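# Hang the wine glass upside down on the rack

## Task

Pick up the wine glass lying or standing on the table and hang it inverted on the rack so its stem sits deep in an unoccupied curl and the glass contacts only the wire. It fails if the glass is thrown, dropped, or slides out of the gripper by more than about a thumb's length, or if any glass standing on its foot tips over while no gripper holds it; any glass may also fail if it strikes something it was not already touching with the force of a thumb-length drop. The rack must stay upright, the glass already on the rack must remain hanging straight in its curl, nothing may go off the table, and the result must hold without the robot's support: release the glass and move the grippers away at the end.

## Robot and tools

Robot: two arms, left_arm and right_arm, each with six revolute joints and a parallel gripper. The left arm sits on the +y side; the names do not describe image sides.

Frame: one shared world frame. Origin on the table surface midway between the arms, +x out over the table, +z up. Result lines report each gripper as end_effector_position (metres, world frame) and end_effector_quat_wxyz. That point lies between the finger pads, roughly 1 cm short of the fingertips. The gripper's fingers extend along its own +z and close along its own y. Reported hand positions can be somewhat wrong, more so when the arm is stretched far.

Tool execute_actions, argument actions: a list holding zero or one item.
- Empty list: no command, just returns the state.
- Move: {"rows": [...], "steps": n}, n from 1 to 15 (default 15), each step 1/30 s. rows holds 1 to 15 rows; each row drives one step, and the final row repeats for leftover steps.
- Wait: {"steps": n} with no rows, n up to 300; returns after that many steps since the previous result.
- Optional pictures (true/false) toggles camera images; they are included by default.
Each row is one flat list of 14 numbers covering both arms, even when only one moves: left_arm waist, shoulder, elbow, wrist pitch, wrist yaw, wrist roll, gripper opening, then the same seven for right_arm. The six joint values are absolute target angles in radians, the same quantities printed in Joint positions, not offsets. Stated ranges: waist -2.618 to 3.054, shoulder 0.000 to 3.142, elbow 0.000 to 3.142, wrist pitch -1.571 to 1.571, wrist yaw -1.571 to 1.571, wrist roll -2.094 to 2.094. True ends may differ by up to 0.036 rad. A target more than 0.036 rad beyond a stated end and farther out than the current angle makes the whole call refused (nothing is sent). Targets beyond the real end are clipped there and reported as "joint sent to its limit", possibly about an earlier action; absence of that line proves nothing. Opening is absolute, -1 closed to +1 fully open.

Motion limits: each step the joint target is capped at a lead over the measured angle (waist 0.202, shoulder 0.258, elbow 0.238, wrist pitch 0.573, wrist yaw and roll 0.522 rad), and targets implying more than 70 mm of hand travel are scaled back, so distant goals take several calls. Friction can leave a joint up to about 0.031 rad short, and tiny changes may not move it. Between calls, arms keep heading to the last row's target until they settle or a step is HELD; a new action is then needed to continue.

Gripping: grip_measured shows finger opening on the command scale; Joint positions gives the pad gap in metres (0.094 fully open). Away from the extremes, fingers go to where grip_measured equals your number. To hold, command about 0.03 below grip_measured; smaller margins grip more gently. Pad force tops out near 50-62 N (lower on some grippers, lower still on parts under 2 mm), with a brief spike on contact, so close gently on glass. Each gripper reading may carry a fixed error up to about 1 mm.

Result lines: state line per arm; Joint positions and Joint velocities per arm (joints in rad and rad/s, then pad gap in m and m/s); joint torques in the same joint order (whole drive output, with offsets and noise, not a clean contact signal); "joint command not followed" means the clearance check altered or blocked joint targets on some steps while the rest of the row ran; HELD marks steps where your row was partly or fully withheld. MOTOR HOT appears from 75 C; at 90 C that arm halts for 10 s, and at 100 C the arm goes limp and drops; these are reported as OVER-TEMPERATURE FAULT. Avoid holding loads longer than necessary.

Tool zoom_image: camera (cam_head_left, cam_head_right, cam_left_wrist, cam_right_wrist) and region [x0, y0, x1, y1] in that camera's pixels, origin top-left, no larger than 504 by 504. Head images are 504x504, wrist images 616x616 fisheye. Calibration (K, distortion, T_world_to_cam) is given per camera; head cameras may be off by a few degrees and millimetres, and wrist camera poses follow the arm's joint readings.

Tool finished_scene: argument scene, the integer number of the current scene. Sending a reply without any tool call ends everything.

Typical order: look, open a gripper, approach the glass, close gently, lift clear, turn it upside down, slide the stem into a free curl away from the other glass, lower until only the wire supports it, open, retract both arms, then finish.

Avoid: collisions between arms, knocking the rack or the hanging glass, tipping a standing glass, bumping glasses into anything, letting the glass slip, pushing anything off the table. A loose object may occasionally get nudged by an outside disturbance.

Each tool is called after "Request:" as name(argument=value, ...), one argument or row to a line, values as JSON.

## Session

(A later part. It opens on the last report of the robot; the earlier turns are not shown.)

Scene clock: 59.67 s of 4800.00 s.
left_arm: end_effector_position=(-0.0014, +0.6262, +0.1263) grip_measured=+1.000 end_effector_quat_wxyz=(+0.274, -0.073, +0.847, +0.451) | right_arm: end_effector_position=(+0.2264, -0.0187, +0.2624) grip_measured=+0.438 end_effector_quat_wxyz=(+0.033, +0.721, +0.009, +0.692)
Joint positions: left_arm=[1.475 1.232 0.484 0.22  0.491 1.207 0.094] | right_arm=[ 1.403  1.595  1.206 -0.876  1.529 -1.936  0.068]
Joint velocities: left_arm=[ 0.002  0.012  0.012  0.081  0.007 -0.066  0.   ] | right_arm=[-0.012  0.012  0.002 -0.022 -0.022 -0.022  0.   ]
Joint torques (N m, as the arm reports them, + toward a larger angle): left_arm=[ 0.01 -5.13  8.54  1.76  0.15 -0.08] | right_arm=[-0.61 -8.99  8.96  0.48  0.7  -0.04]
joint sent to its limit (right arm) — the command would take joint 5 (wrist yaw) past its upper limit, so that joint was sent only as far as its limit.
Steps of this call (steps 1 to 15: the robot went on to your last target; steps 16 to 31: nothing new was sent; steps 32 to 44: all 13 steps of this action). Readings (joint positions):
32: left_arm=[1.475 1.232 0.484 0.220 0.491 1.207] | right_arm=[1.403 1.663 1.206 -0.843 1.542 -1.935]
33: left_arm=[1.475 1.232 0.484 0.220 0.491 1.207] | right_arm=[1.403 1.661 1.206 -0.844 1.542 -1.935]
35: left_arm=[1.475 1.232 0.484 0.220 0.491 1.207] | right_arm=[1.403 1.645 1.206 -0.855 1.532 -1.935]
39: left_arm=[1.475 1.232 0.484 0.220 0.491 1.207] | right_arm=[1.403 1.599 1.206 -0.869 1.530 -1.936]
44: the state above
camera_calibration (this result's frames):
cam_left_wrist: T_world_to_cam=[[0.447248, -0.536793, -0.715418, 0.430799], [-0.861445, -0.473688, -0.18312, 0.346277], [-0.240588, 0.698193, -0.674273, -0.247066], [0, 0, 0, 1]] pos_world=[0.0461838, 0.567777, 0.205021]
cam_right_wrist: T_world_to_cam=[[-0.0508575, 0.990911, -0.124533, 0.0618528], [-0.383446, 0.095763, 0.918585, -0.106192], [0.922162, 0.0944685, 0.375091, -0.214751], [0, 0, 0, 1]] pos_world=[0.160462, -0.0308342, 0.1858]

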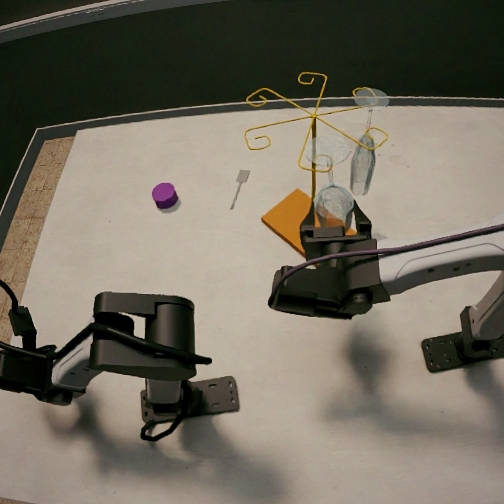

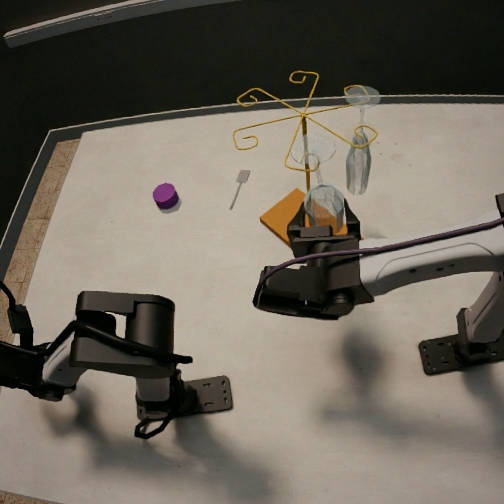

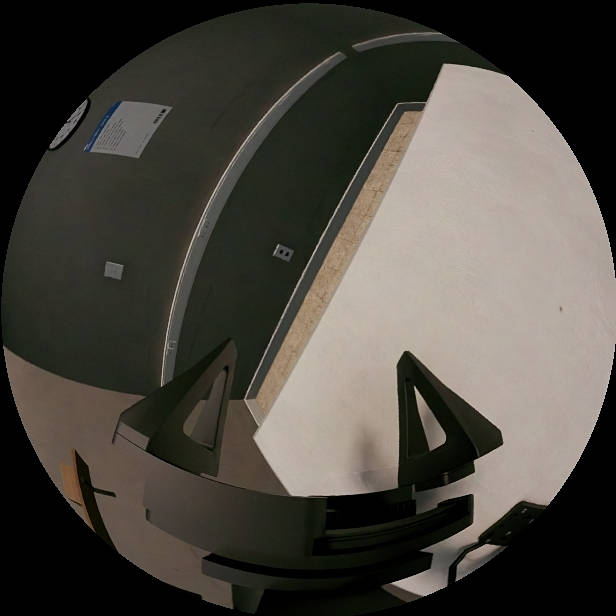

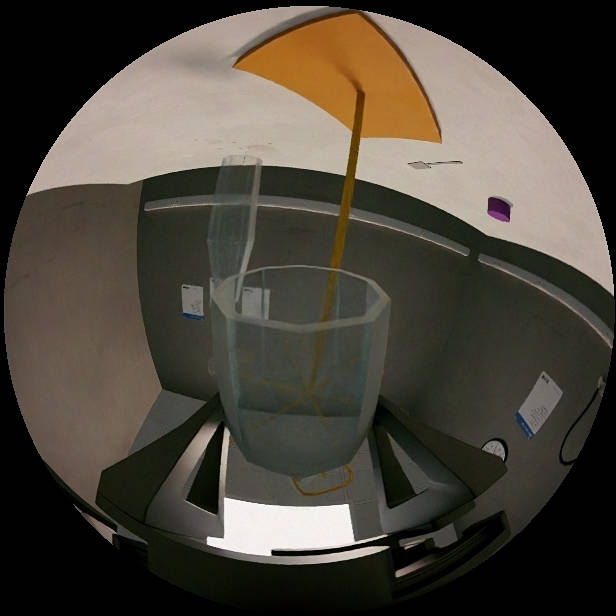

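Request:
execute_actions(
  actions=[
    {"rows":[[1.475,1.232,0.484,0.22,0.491,1.207,1,1.40,1.61,1.22,-0.88,1.57,-1.94,0.40],[1.475,1.232,0.484,0.22,0.491,1.207,1,1.40,1.63,1.22,-0.86,1.57,-1.94,0.40],[1.475,1.232,0.484,0.22,0.491,1.207,1,1.40,1.65,1.22,-0.84,1.57,-1.94,0.40],[1.475,1.232,0.484,0.22,0.491,1.207,1,1.40,1.665,1.22,-0.82,1.57,-1.94,0.40]],"steps":13},
  ],
)

Request:
zoom_image(
  camera="cam_head_left",
  region=[240,90,360,210],
)

Request:
zoom_image(
  camera="cam_head_right",
  region=[230,90,350,210],
)

Scene clock: 61.00 s of 4800.00 s.
left_arm: end_effector_position=(-0.0014, +0.6262, +0.1263) grip_measured=+1.000 end_effector_quat_wxyz=(+0.274, -0.073, +0.847, +0.451) | right_arm: end_effector_position=(+0.2271, -0.0080, +0.2465) grip_measured=+0.438 end_effector_quat_wxyz=(+0.045, +0.718, +0.018, +0.694)
Joint positions: left_arm=[1.475 1.232 0.484 0.22  0.491 1.207 0.094] | right_arm=[ 1.403  1.658  1.206 -0.845  1.537 -1.933  0.068]
Joint velocities: left_arm=[-0.012  0.022  0.002  0.007 -0.081 -0.081  0.   ] | right_arm=[-0.012 -0.007 -0.012  0.022  0.037 -0.007  0.001]
Joint torques (N m, as the arm reports them, + toward a larger angle): left_arm=[ 0.02 -5.13  8.54  1.77  0.15 -0.07] | right_arm=[-0.52 -7.03  8.79  0.83  0.66 -0.05]
joint sent to its limit (right arm) — the command would take joint 5 (wrist yaw) past its upper limit, so that joint was sent only as far as its limit.
Steps of this call (steps 1 to 15: the robot went on to your last target; steps 16 to 27: nothing new was sent; steps 28 to 40: all 13 steps of this action). Readings (joint positions):
28: left_arm=[1.475 1.232 0.484 0.220 0.491 1.207] | right_arm=[1.403 1.595 1.206 -0.879 1.528 -1.936]
29: left_arm=[1.475 1.232 0.484 0.220 0.491 1.207] | right_arm=[1.403 1.598 1.206 -0.879 1.529 -1.936]
31: left_arm=[1.475 1.232 0.484 0.220 0.491 1.207] | right_arm=[1.403 1.615 1.206 -0.872 1.529 -1.936]
35: left_arm=[1.475 1.232 0.484 0.220 0.491 1.207] | right_arm=[1.403 1.658 1.206 -0.851 1.538 -1.933]
40: the state above
camera_calibration (this result's frames):
cam_left_wrist: T_world_to_cam=[[0.447248, -0.536793, -0.715418, 0.430799], [-0.861445, -0.473688, -0.18312, 0.346277], [-0.240588, 0.698193, -0.674273, -0.247066], [0, 0, 0, 1]] pos_world=[0.0461838, 0.567777, 0.205021]
cam_right_wrist: T_world_to_cam=[[-0.0472417, 0.987023, -0.15347, 0.0555648], [-0.388873, 0.123348, 0.912997, -0.0895641], [0.920079, 0.102812, 0.378, -0.210629], [0, 0, 0, 1]] pos_world=[0.161592, -0.022141, 0.169917]

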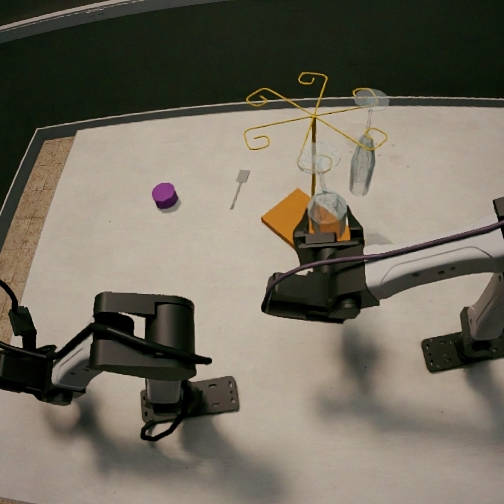

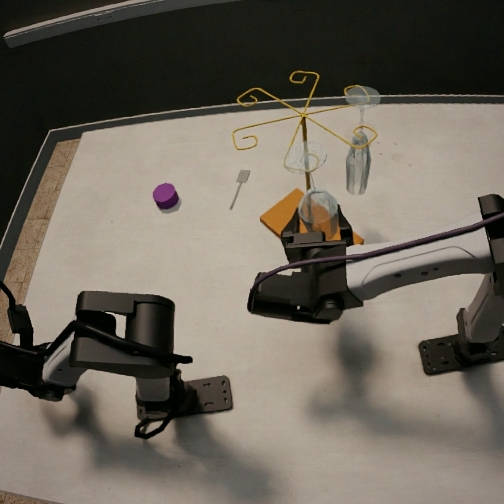

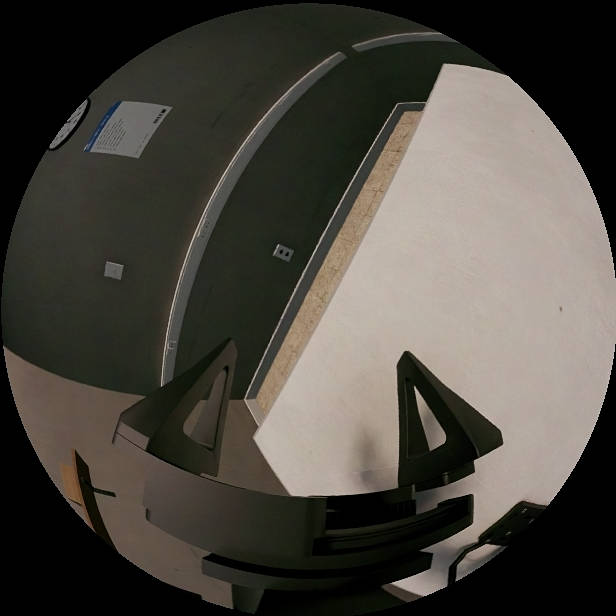

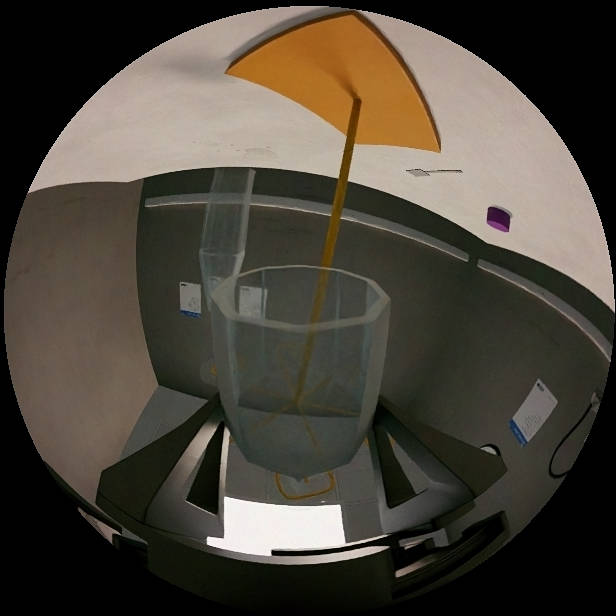

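Region (240, 90, 360, 210) of cam_head_left's 504x504 image, scaled by 4.200, with more detail than that image has.

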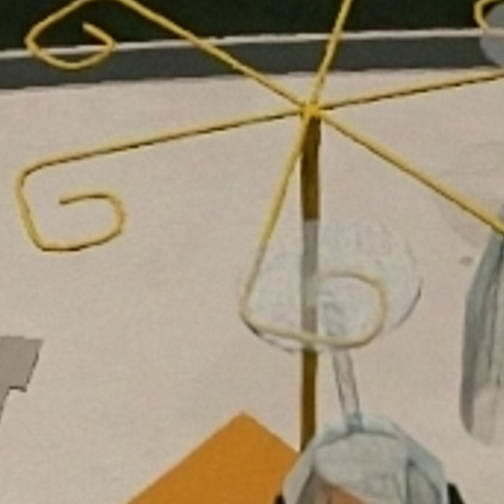

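Region (230, 90, 350, 210) of cam_head_right's 504x504 image, scaled by 4.200, with more detail than that image has.

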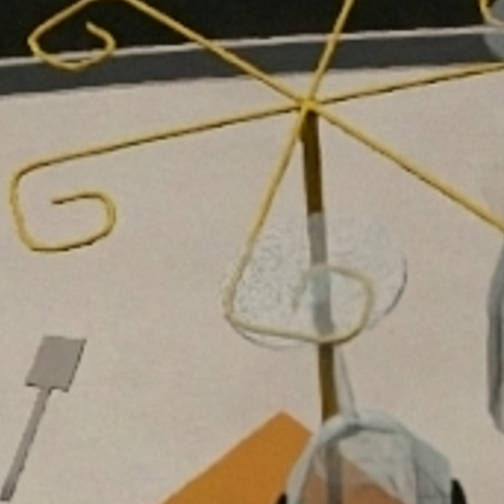

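Request:
execute_actions(
  actions=[
    {"rows":[[1.475,1.232,0.484,0.22,0.491,1.207,1,1.40,1.63,1.22,-0.82,1.57,-1.94,0.40],[1.475,1.232,0.484,0.22,0.491,1.207,1,1.40,1.62,1.22,-0.80,1.57,-1.94,0.40],[1.475,1.232,0.484,0.22,0.491,1.207,1,1.40,1.62,1.22,-0.78,1.57,-1.94,0.40]],"steps":12},
  ],
)

Request:
zoom_image(
  camera="cam_head_left",
  region=[240,90,360,210],
)

Request:
zoom_image(
  camera="cam_head_right",
  region=[230,90,350,210],
)

Scene clock: 62.40 s of 4800.00 s.
left_arm: end_effector_position=(-0.0014, +0.6262, +0.1263) grip_measured=+1.000 end_effector_quat_wxyz=(+0.274, -0.073, +0.847, +0.451) | right_arm: end_effector_position=(+0.2272, -0.0050, +0.2464) grip_measured=+0.438 end_effector_quat_wxyz=(+0.031, +0.720, +0.006, +0.693)
Joint positions: left_arm=[1.475 1.232 0.484 0.22  0.491 1.207 0.094] | right_arm=[ 1.403  1.658  1.206 -0.809  1.531 -1.933  0.068]
Joint velocities: left_arm=[-0.012  0.002 -0.007  0.051  0.051 -0.022  0.   ] | right_arm=[-0.007 -0.017  0.007  0.051 -0.007 -0.037 -0.001]
Joint torques (N m, as the arm reports them, + toward a larger angle): left_arm=[ 0.01 -5.13  8.54  1.76  0.15 -0.08] | right_arm=[ -0.58 -11.17   8.87   0.9    0.71  -0.06]
joint sent to its limit (right arm) — the command would take joint 5 (wrist yaw) past its upper limit, so that joint was sent only as far as its limit.
Steps of this call (steps 1 to 15: the robot went on to your last target; steps 16 to 30: nothing new was sent; steps 31 to 42: all 12 steps of this action). Readings (joint positions):
31: left_arm=[1.475 1.232 0.484 0.220 0.491 1.207] | right_arm=[1.403 1.658 1.206 -0.844 1.536 -1.933]
32: left_arm=[1.475 1.232 0.484 0.220 0.491 1.207] | right_arm=[1.403 1.658 1.206 -0.842 1.536 -1.933]
34: left_arm=[1.475 1.232 0.484 0.220 0.491 1.207] | right_arm=[1.403 1.658 1.206 -0.830 1.534 -1.933]
38: left_arm=[1.475 1.232 0.484 0.220 0.491 1.207] | right_arm=[1.403 1.658 1.206 -0.815 1.532 -1.933]
42: the state above
camera_calibration (this result's frames):
cam_left_wrist: T_world_to_cam=[[0.447248, -0.536793, -0.715418, 0.430799], [-0.861445, -0.473688, -0.18312, 0.346277], [-0.240588, 0.698193, -0.674273, -0.247066], [0, 0, 0, 1]] pos_world=[0.0461838, 0.567777, 0.205021]
cam_right_wrist: T_world_to_cam=[[-0.0492163, 0.991838, -0.117621, 0.0442191], [-0.385946, 0.0897305, 0.918147, -0.0919465], [0.921207, 0.0905831, 0.37838, -0.211435], [0, 0, 0, 1]] pos_world=[0.161465, -0.0164553, 0.169624]

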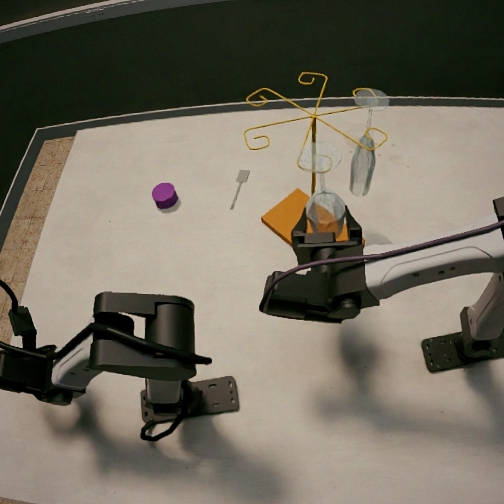

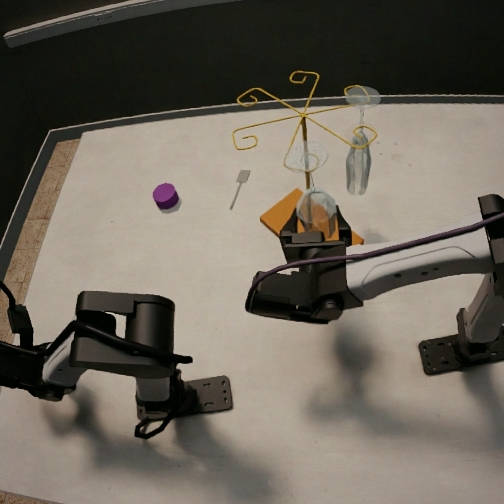

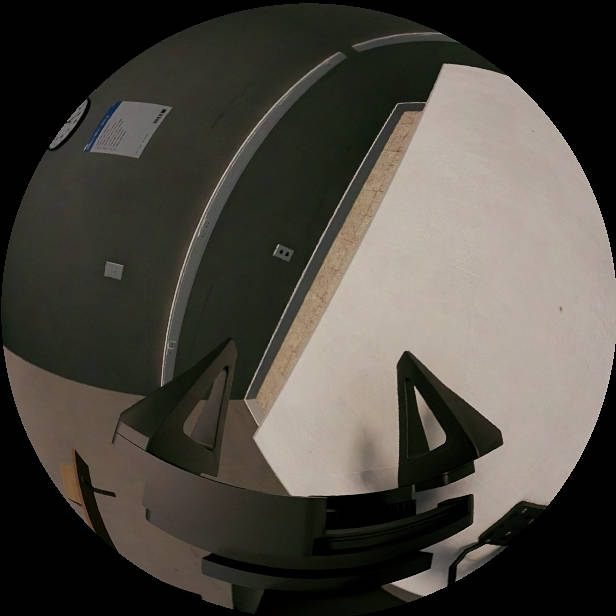

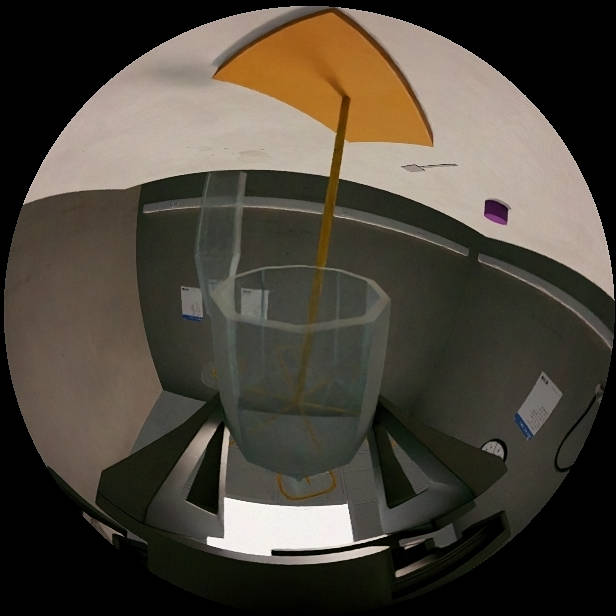

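Region (240, 90, 360, 210) of cam_head_left's 504x504 image, scaled by 4.200, with more detail than that image has.

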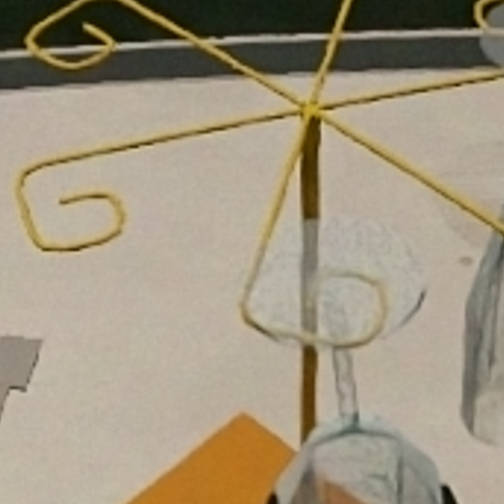

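Region (230, 90, 350, 210) of cam_head_right's 504x504 image, scaled by 4.200, with more detail than that image has.

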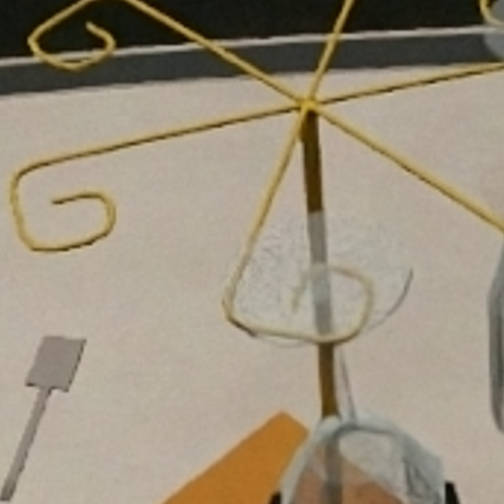

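Good enough; inside the pocket and resting. Release.

Request:
execute_actions(
  actions=[
    {"rows":[[1.475,1.232,0.484,0.22,0.491,1.207,1,1.40,1.655,1.21,-0.80,1.57,-1.94,0.45],[1.475,1.232,0.484,0.22,0.491,1.207,1,1.40,1.655,1.21,-0.80,1.57,-1.94,0.5],[1.475,1.232,0.484,0.22,0.491,1.207,1,1.40,1.655,1.21,-0.80,1.57,-1.94,0.6],[1.475,1.232,0.484,0.22,0.491,1.207,1,1.40,1.655,1.21,-0.80,1.57,-1.94,0.75],[1.475,1.232,0.484,0.22,0.491,1.207,1,1.40,1.655,1.21,-0.80,1.57,-1.94,0.95]],"steps":15},
  ],
)

Scene clock: 63.40 s of 4800.00 s.
left_arm: end_effector_position=(-0.0014, +0.6262, +0.1263) grip_measured=+1.000 end_effector_quat_wxyz=(+0.274, -0.073, +0.847, +0.451) | right_arm: end_effector_position=(+0.2273, -0.0053, +0.2483) grip_measured=+0.947 end_effector_quat_wxyz=(+0.031, +0.717, +0.004, +0.697)
Joint positions: left_arm=[1.475 1.232 0.484 0.22  0.491 1.207 0.094] | right_arm=[ 1.403  1.658  1.206 -0.806  1.542 -1.933  0.091]
Joint velocities: left_arm=[-0.002 -0.027 -0.002  0.007  0.051  0.022  0.   ] | right_arm=[ 0.007 -0.007 -0.007  0.037  0.022 -0.066 -0.002]
Joint torques (N m, as the arm reports them, + toward a larger angle): left_arm=[ 0.01 -5.14  8.54  1.77  0.15 -0.07] | right_arm=[-0.46 -7.96  7.99  0.66  0.58 -0.06]
joint sent to its limit (right arm) — the command would take joint 5 (wrist yaw) past its upper limit, so that joint was sent only as far as its limit.
Steps of this call (steps 1 to 15: the robot went on to your last target; steps 16 to 30: all 15 steps of this action). Readings (joint positions):
16: left_arm=[1.475 1.232 0.484 0.220 0.491 1.207] | right_arm=[1.403 1.658 1.206 -0.806 1.531 -1.933]
17: left_arm=[1.475 1.232 0.484 0.220 0.491 1.207] | right_arm=[1.403 1.658 1.206 -0.806 1.531 -1.933]
19: left_arm=[1.475 1.232 0.484 0.220 0.491 1.207] | right_arm=[1.403 1.658 1.206 -0.806 1.536 -1.933]
23: left_arm=[1.475 1.232 0.484 0.220 0.491 1.207] | right_arm=[1.403 1.658 1.206 -0.806 1.540 -1.933]
30: the state above
camera_calibration (this result's frames):
cam_left_wrist: T_world_to_cam=[[0.447248, -0.536793, -0.715418, 0.430799], [-0.861445, -0.473688, -0.18312, 0.346277], [-0.240588, 0.698193, -0.674273, -0.247066], [0, 0, 0, 1]] pos_world=[0.0461838, 0.567777, 0.205021]
cam_right_wrist: T_world_to_cam=[[-0.0446155, 0.992337, -0.115226, 0.0431268], [-0.395436, 0.0883775, 0.914232, -0.0905152], [0.917409, 0.0863533, 0.388463, -0.21383], [0, 0, 0, 1]] pos_world=[0.162301, -0.0163319, 0.170786]

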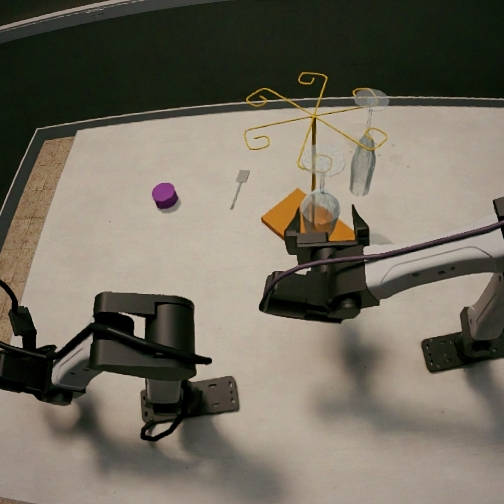

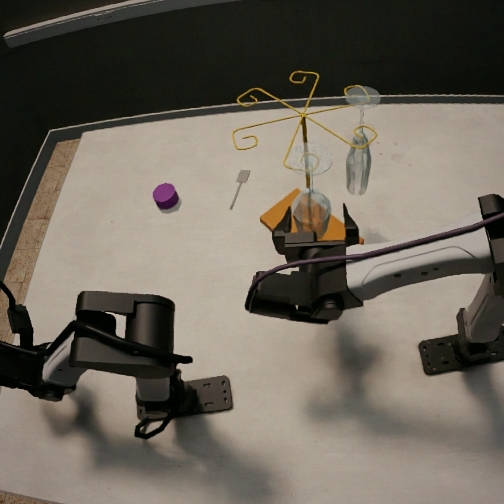

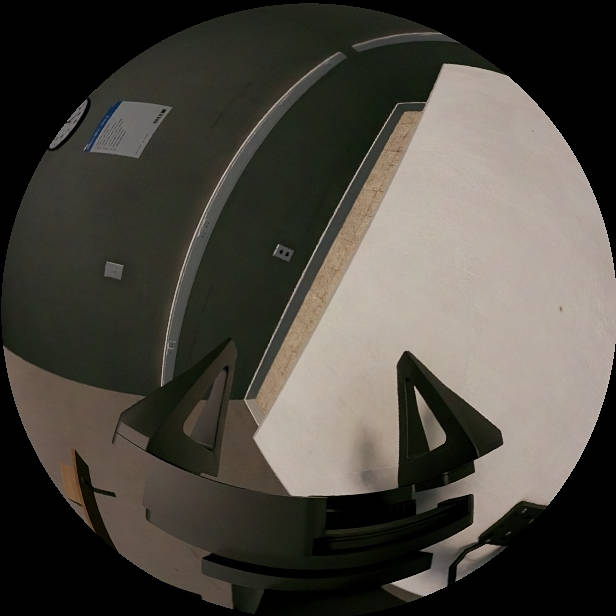

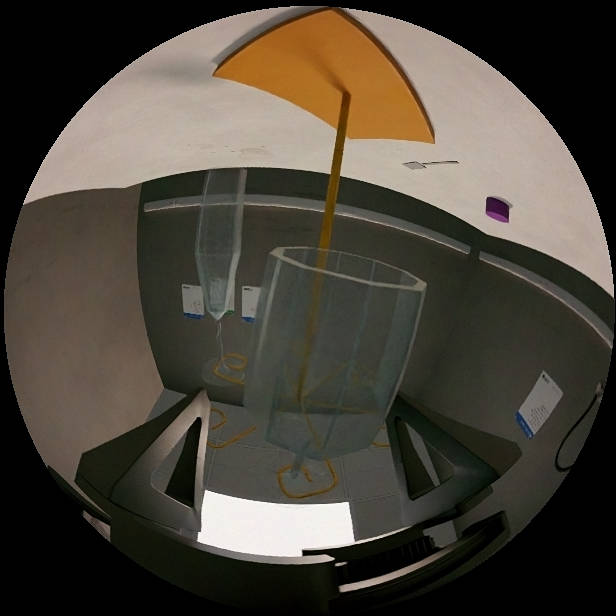

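Request:
execute_actions(
  actions=[
    {"rows":[[1.475,1.232,0.484,0.22,0.491,1.207,1,1.43,1.65,1.21,-0.80,1.57,-1.94,1],[1.475,1.232,0.484,0.22,0.491,1.207,1,1.46,1.64,1.21,-0.81,1.57,-1.94,1],[1.475,1.232,0.484,0.22,0.491,1.207,1,1.49,1.62,1.2,-0.82,1.57,-1.94,1],[1.475,1.232,0.484,0.22,0.491,1.207,1,1.52,1.6,1.19,-0.83,1.57,-1.94,1],[1.475,1.232,0.484,0.22,0.491,1.207,1,1.56,1.58,1.18,-0.84,1.57,-1.94,1],[1.475,1.232,0.484,0.22,0.491,1.207,1,1.6,1.56,1.17,-0.85,1.57,-1.94,1],[1.475,1.232,0.484,0.22,0.491,1.207,1,1.65,1.54,1.16,-0.86,1.57,-1.94,1],[1.475,1.232,0.484,0.22,0.491,1.207,1,1.7,1.5,1.13,-0.87,1.57,-1.94,1],[1.475,1.232,0.484,0.22,0.491,1.207,1,1.75,1.45,1.09,-0.88,1.57,-1.94,1],[1.475,1.232,0.484,0.22,0.491,1.207,1,1.8,1.4,1.05,-0.89,1.57,-1.94,1]],"steps":15},
  ],
)

Request:
zoom_image(
  camera="cam_head_left",
  region=[220,50,420,250],
)

Scene clock: 65.30 s of 4800.00 s.
left_arm: end_effector_position=(-0.0014, +0.6262, +0.1263) grip_measured=+1.000 end_effector_quat_wxyz=(+0.274, -0.073, +0.847, +0.451) | right_arm: end_effector_position=(+0.1118, -0.0093, +0.2786) grip_measured=+1.000 end_effector_quat_wxyz=(-0.131, +0.704, +0.125, +0.687)
Joint positions: left_arm=[1.475 1.232 0.484 0.22  0.491 1.207 0.094] | right_arm=[ 1.807  1.41   1.079 -0.865  1.547 -1.934  0.094]
Joint velocities: left_arm=[ 0.007 -0.012  0.002 -0.037 -0.022  0.051  0.   ] | right_arm=[-0.022 -0.012 -0.007 -0.037  0.007 -0.037  0.   ]
Joint torques (N m, as the arm reports them, + toward a larger angle): left_arm=[ 0.02 -5.13  8.54  1.77  0.15 -0.07] | right_arm=[-0.8  -6.33  5.3   0.54  0.52 -0.05]
joint sent to its limit (right arm) — the command would take joint 5 (wrist yaw) past its upper limit, so that joint was sent only as far as its limit.
Steps of this call (steps 1 to 15: the robot went on to your last target; steps 16 to 42: nothing new was sent; steps 43 to 57: all 15 steps of this action). Readings (joint positions):
43: left_arm=[1.475 1.232 0.484 0.220 0.491 1.207] | right_arm=[1.405 1.658 1.206 -0.806 1.543 -1.933]
44: left_arm=[1.475 1.232 0.484 0.220 0.491 1.207] | right_arm=[1.412 1.658 1.206 -0.806 1.544 -1.933]
46: left_arm=[1.475 1.232 0.484 0.220 0.491 1.207] | right_arm=[1.452 1.652 1.206 -0.808 1.544 -1.933]
50: left_arm=[1.475 1.232 0.484 0.220 0.491 1.207] | right_arm=[1.609 1.582 1.184 -0.819 1.544 -1.933]
57: the state above
camera_calibration (this result's frames):
cam_left_wrist: T_world_to_cam=[[0.447248, -0.536793, -0.715418, 0.430799], [-0.861445, -0.473688, -0.18312, 0.346277], [-0.240588, 0.698193, -0.674273, -0.247066], [0, 0, 0, 1]] pos_world=[0.0461838, 0.567777, 0.205021]
cam_right_wrist: T_world_to_cam=[[-0.431407, 0.900542, -0.0539678, 0.0707383], [-0.382668, -0.128489, 0.914907, -0.167113], [0.816978, 0.415349, 0.40004, -0.108284], [0, 0, 0, 1]] pos_world=[0.0550343, -0.0401991, 0.200028]

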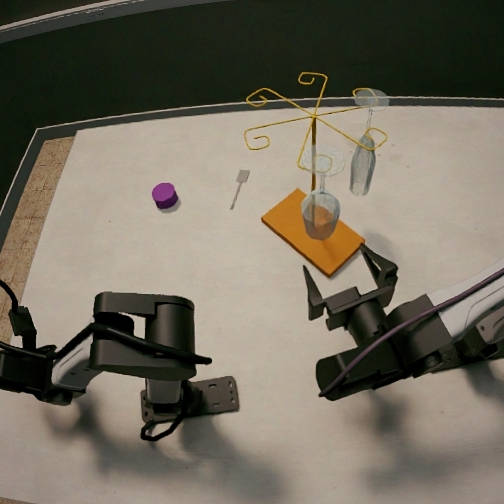

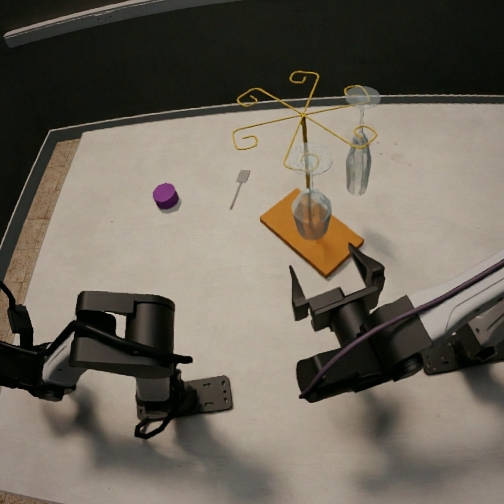

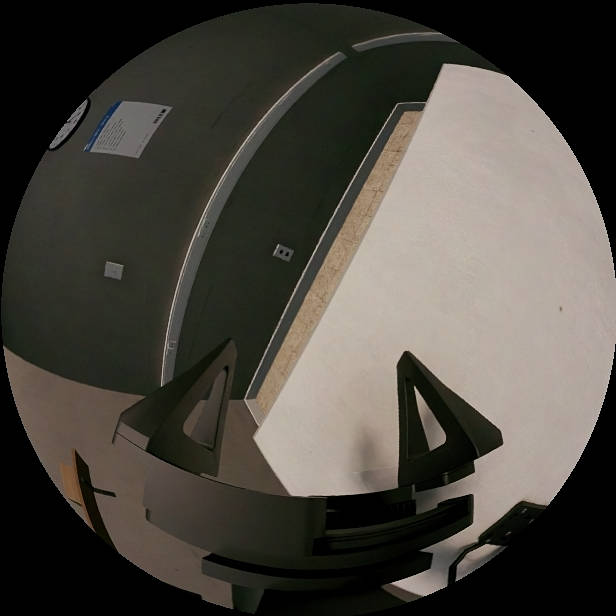

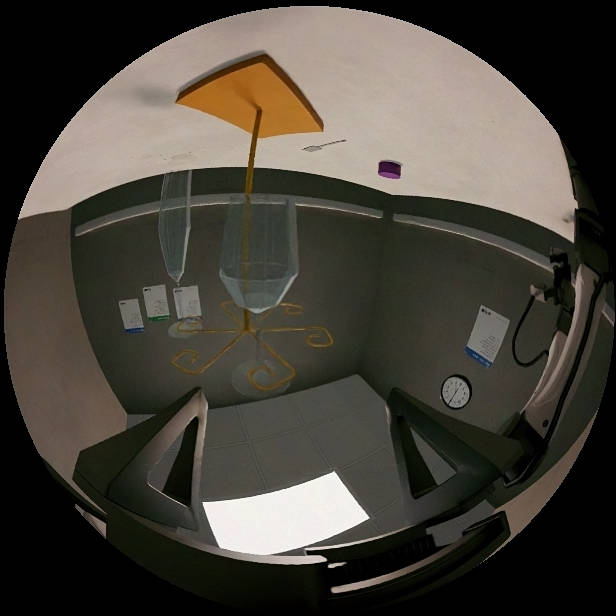

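Region (220, 50, 420, 250) of cam_head_left's 504x504 image, scaled by 2.520, with more detail than that image has.

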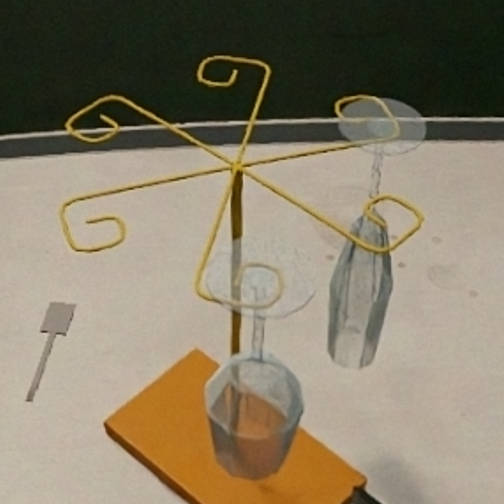

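Request:
finished_scene(
  scene=2,
)

The scene is finished: the task was done.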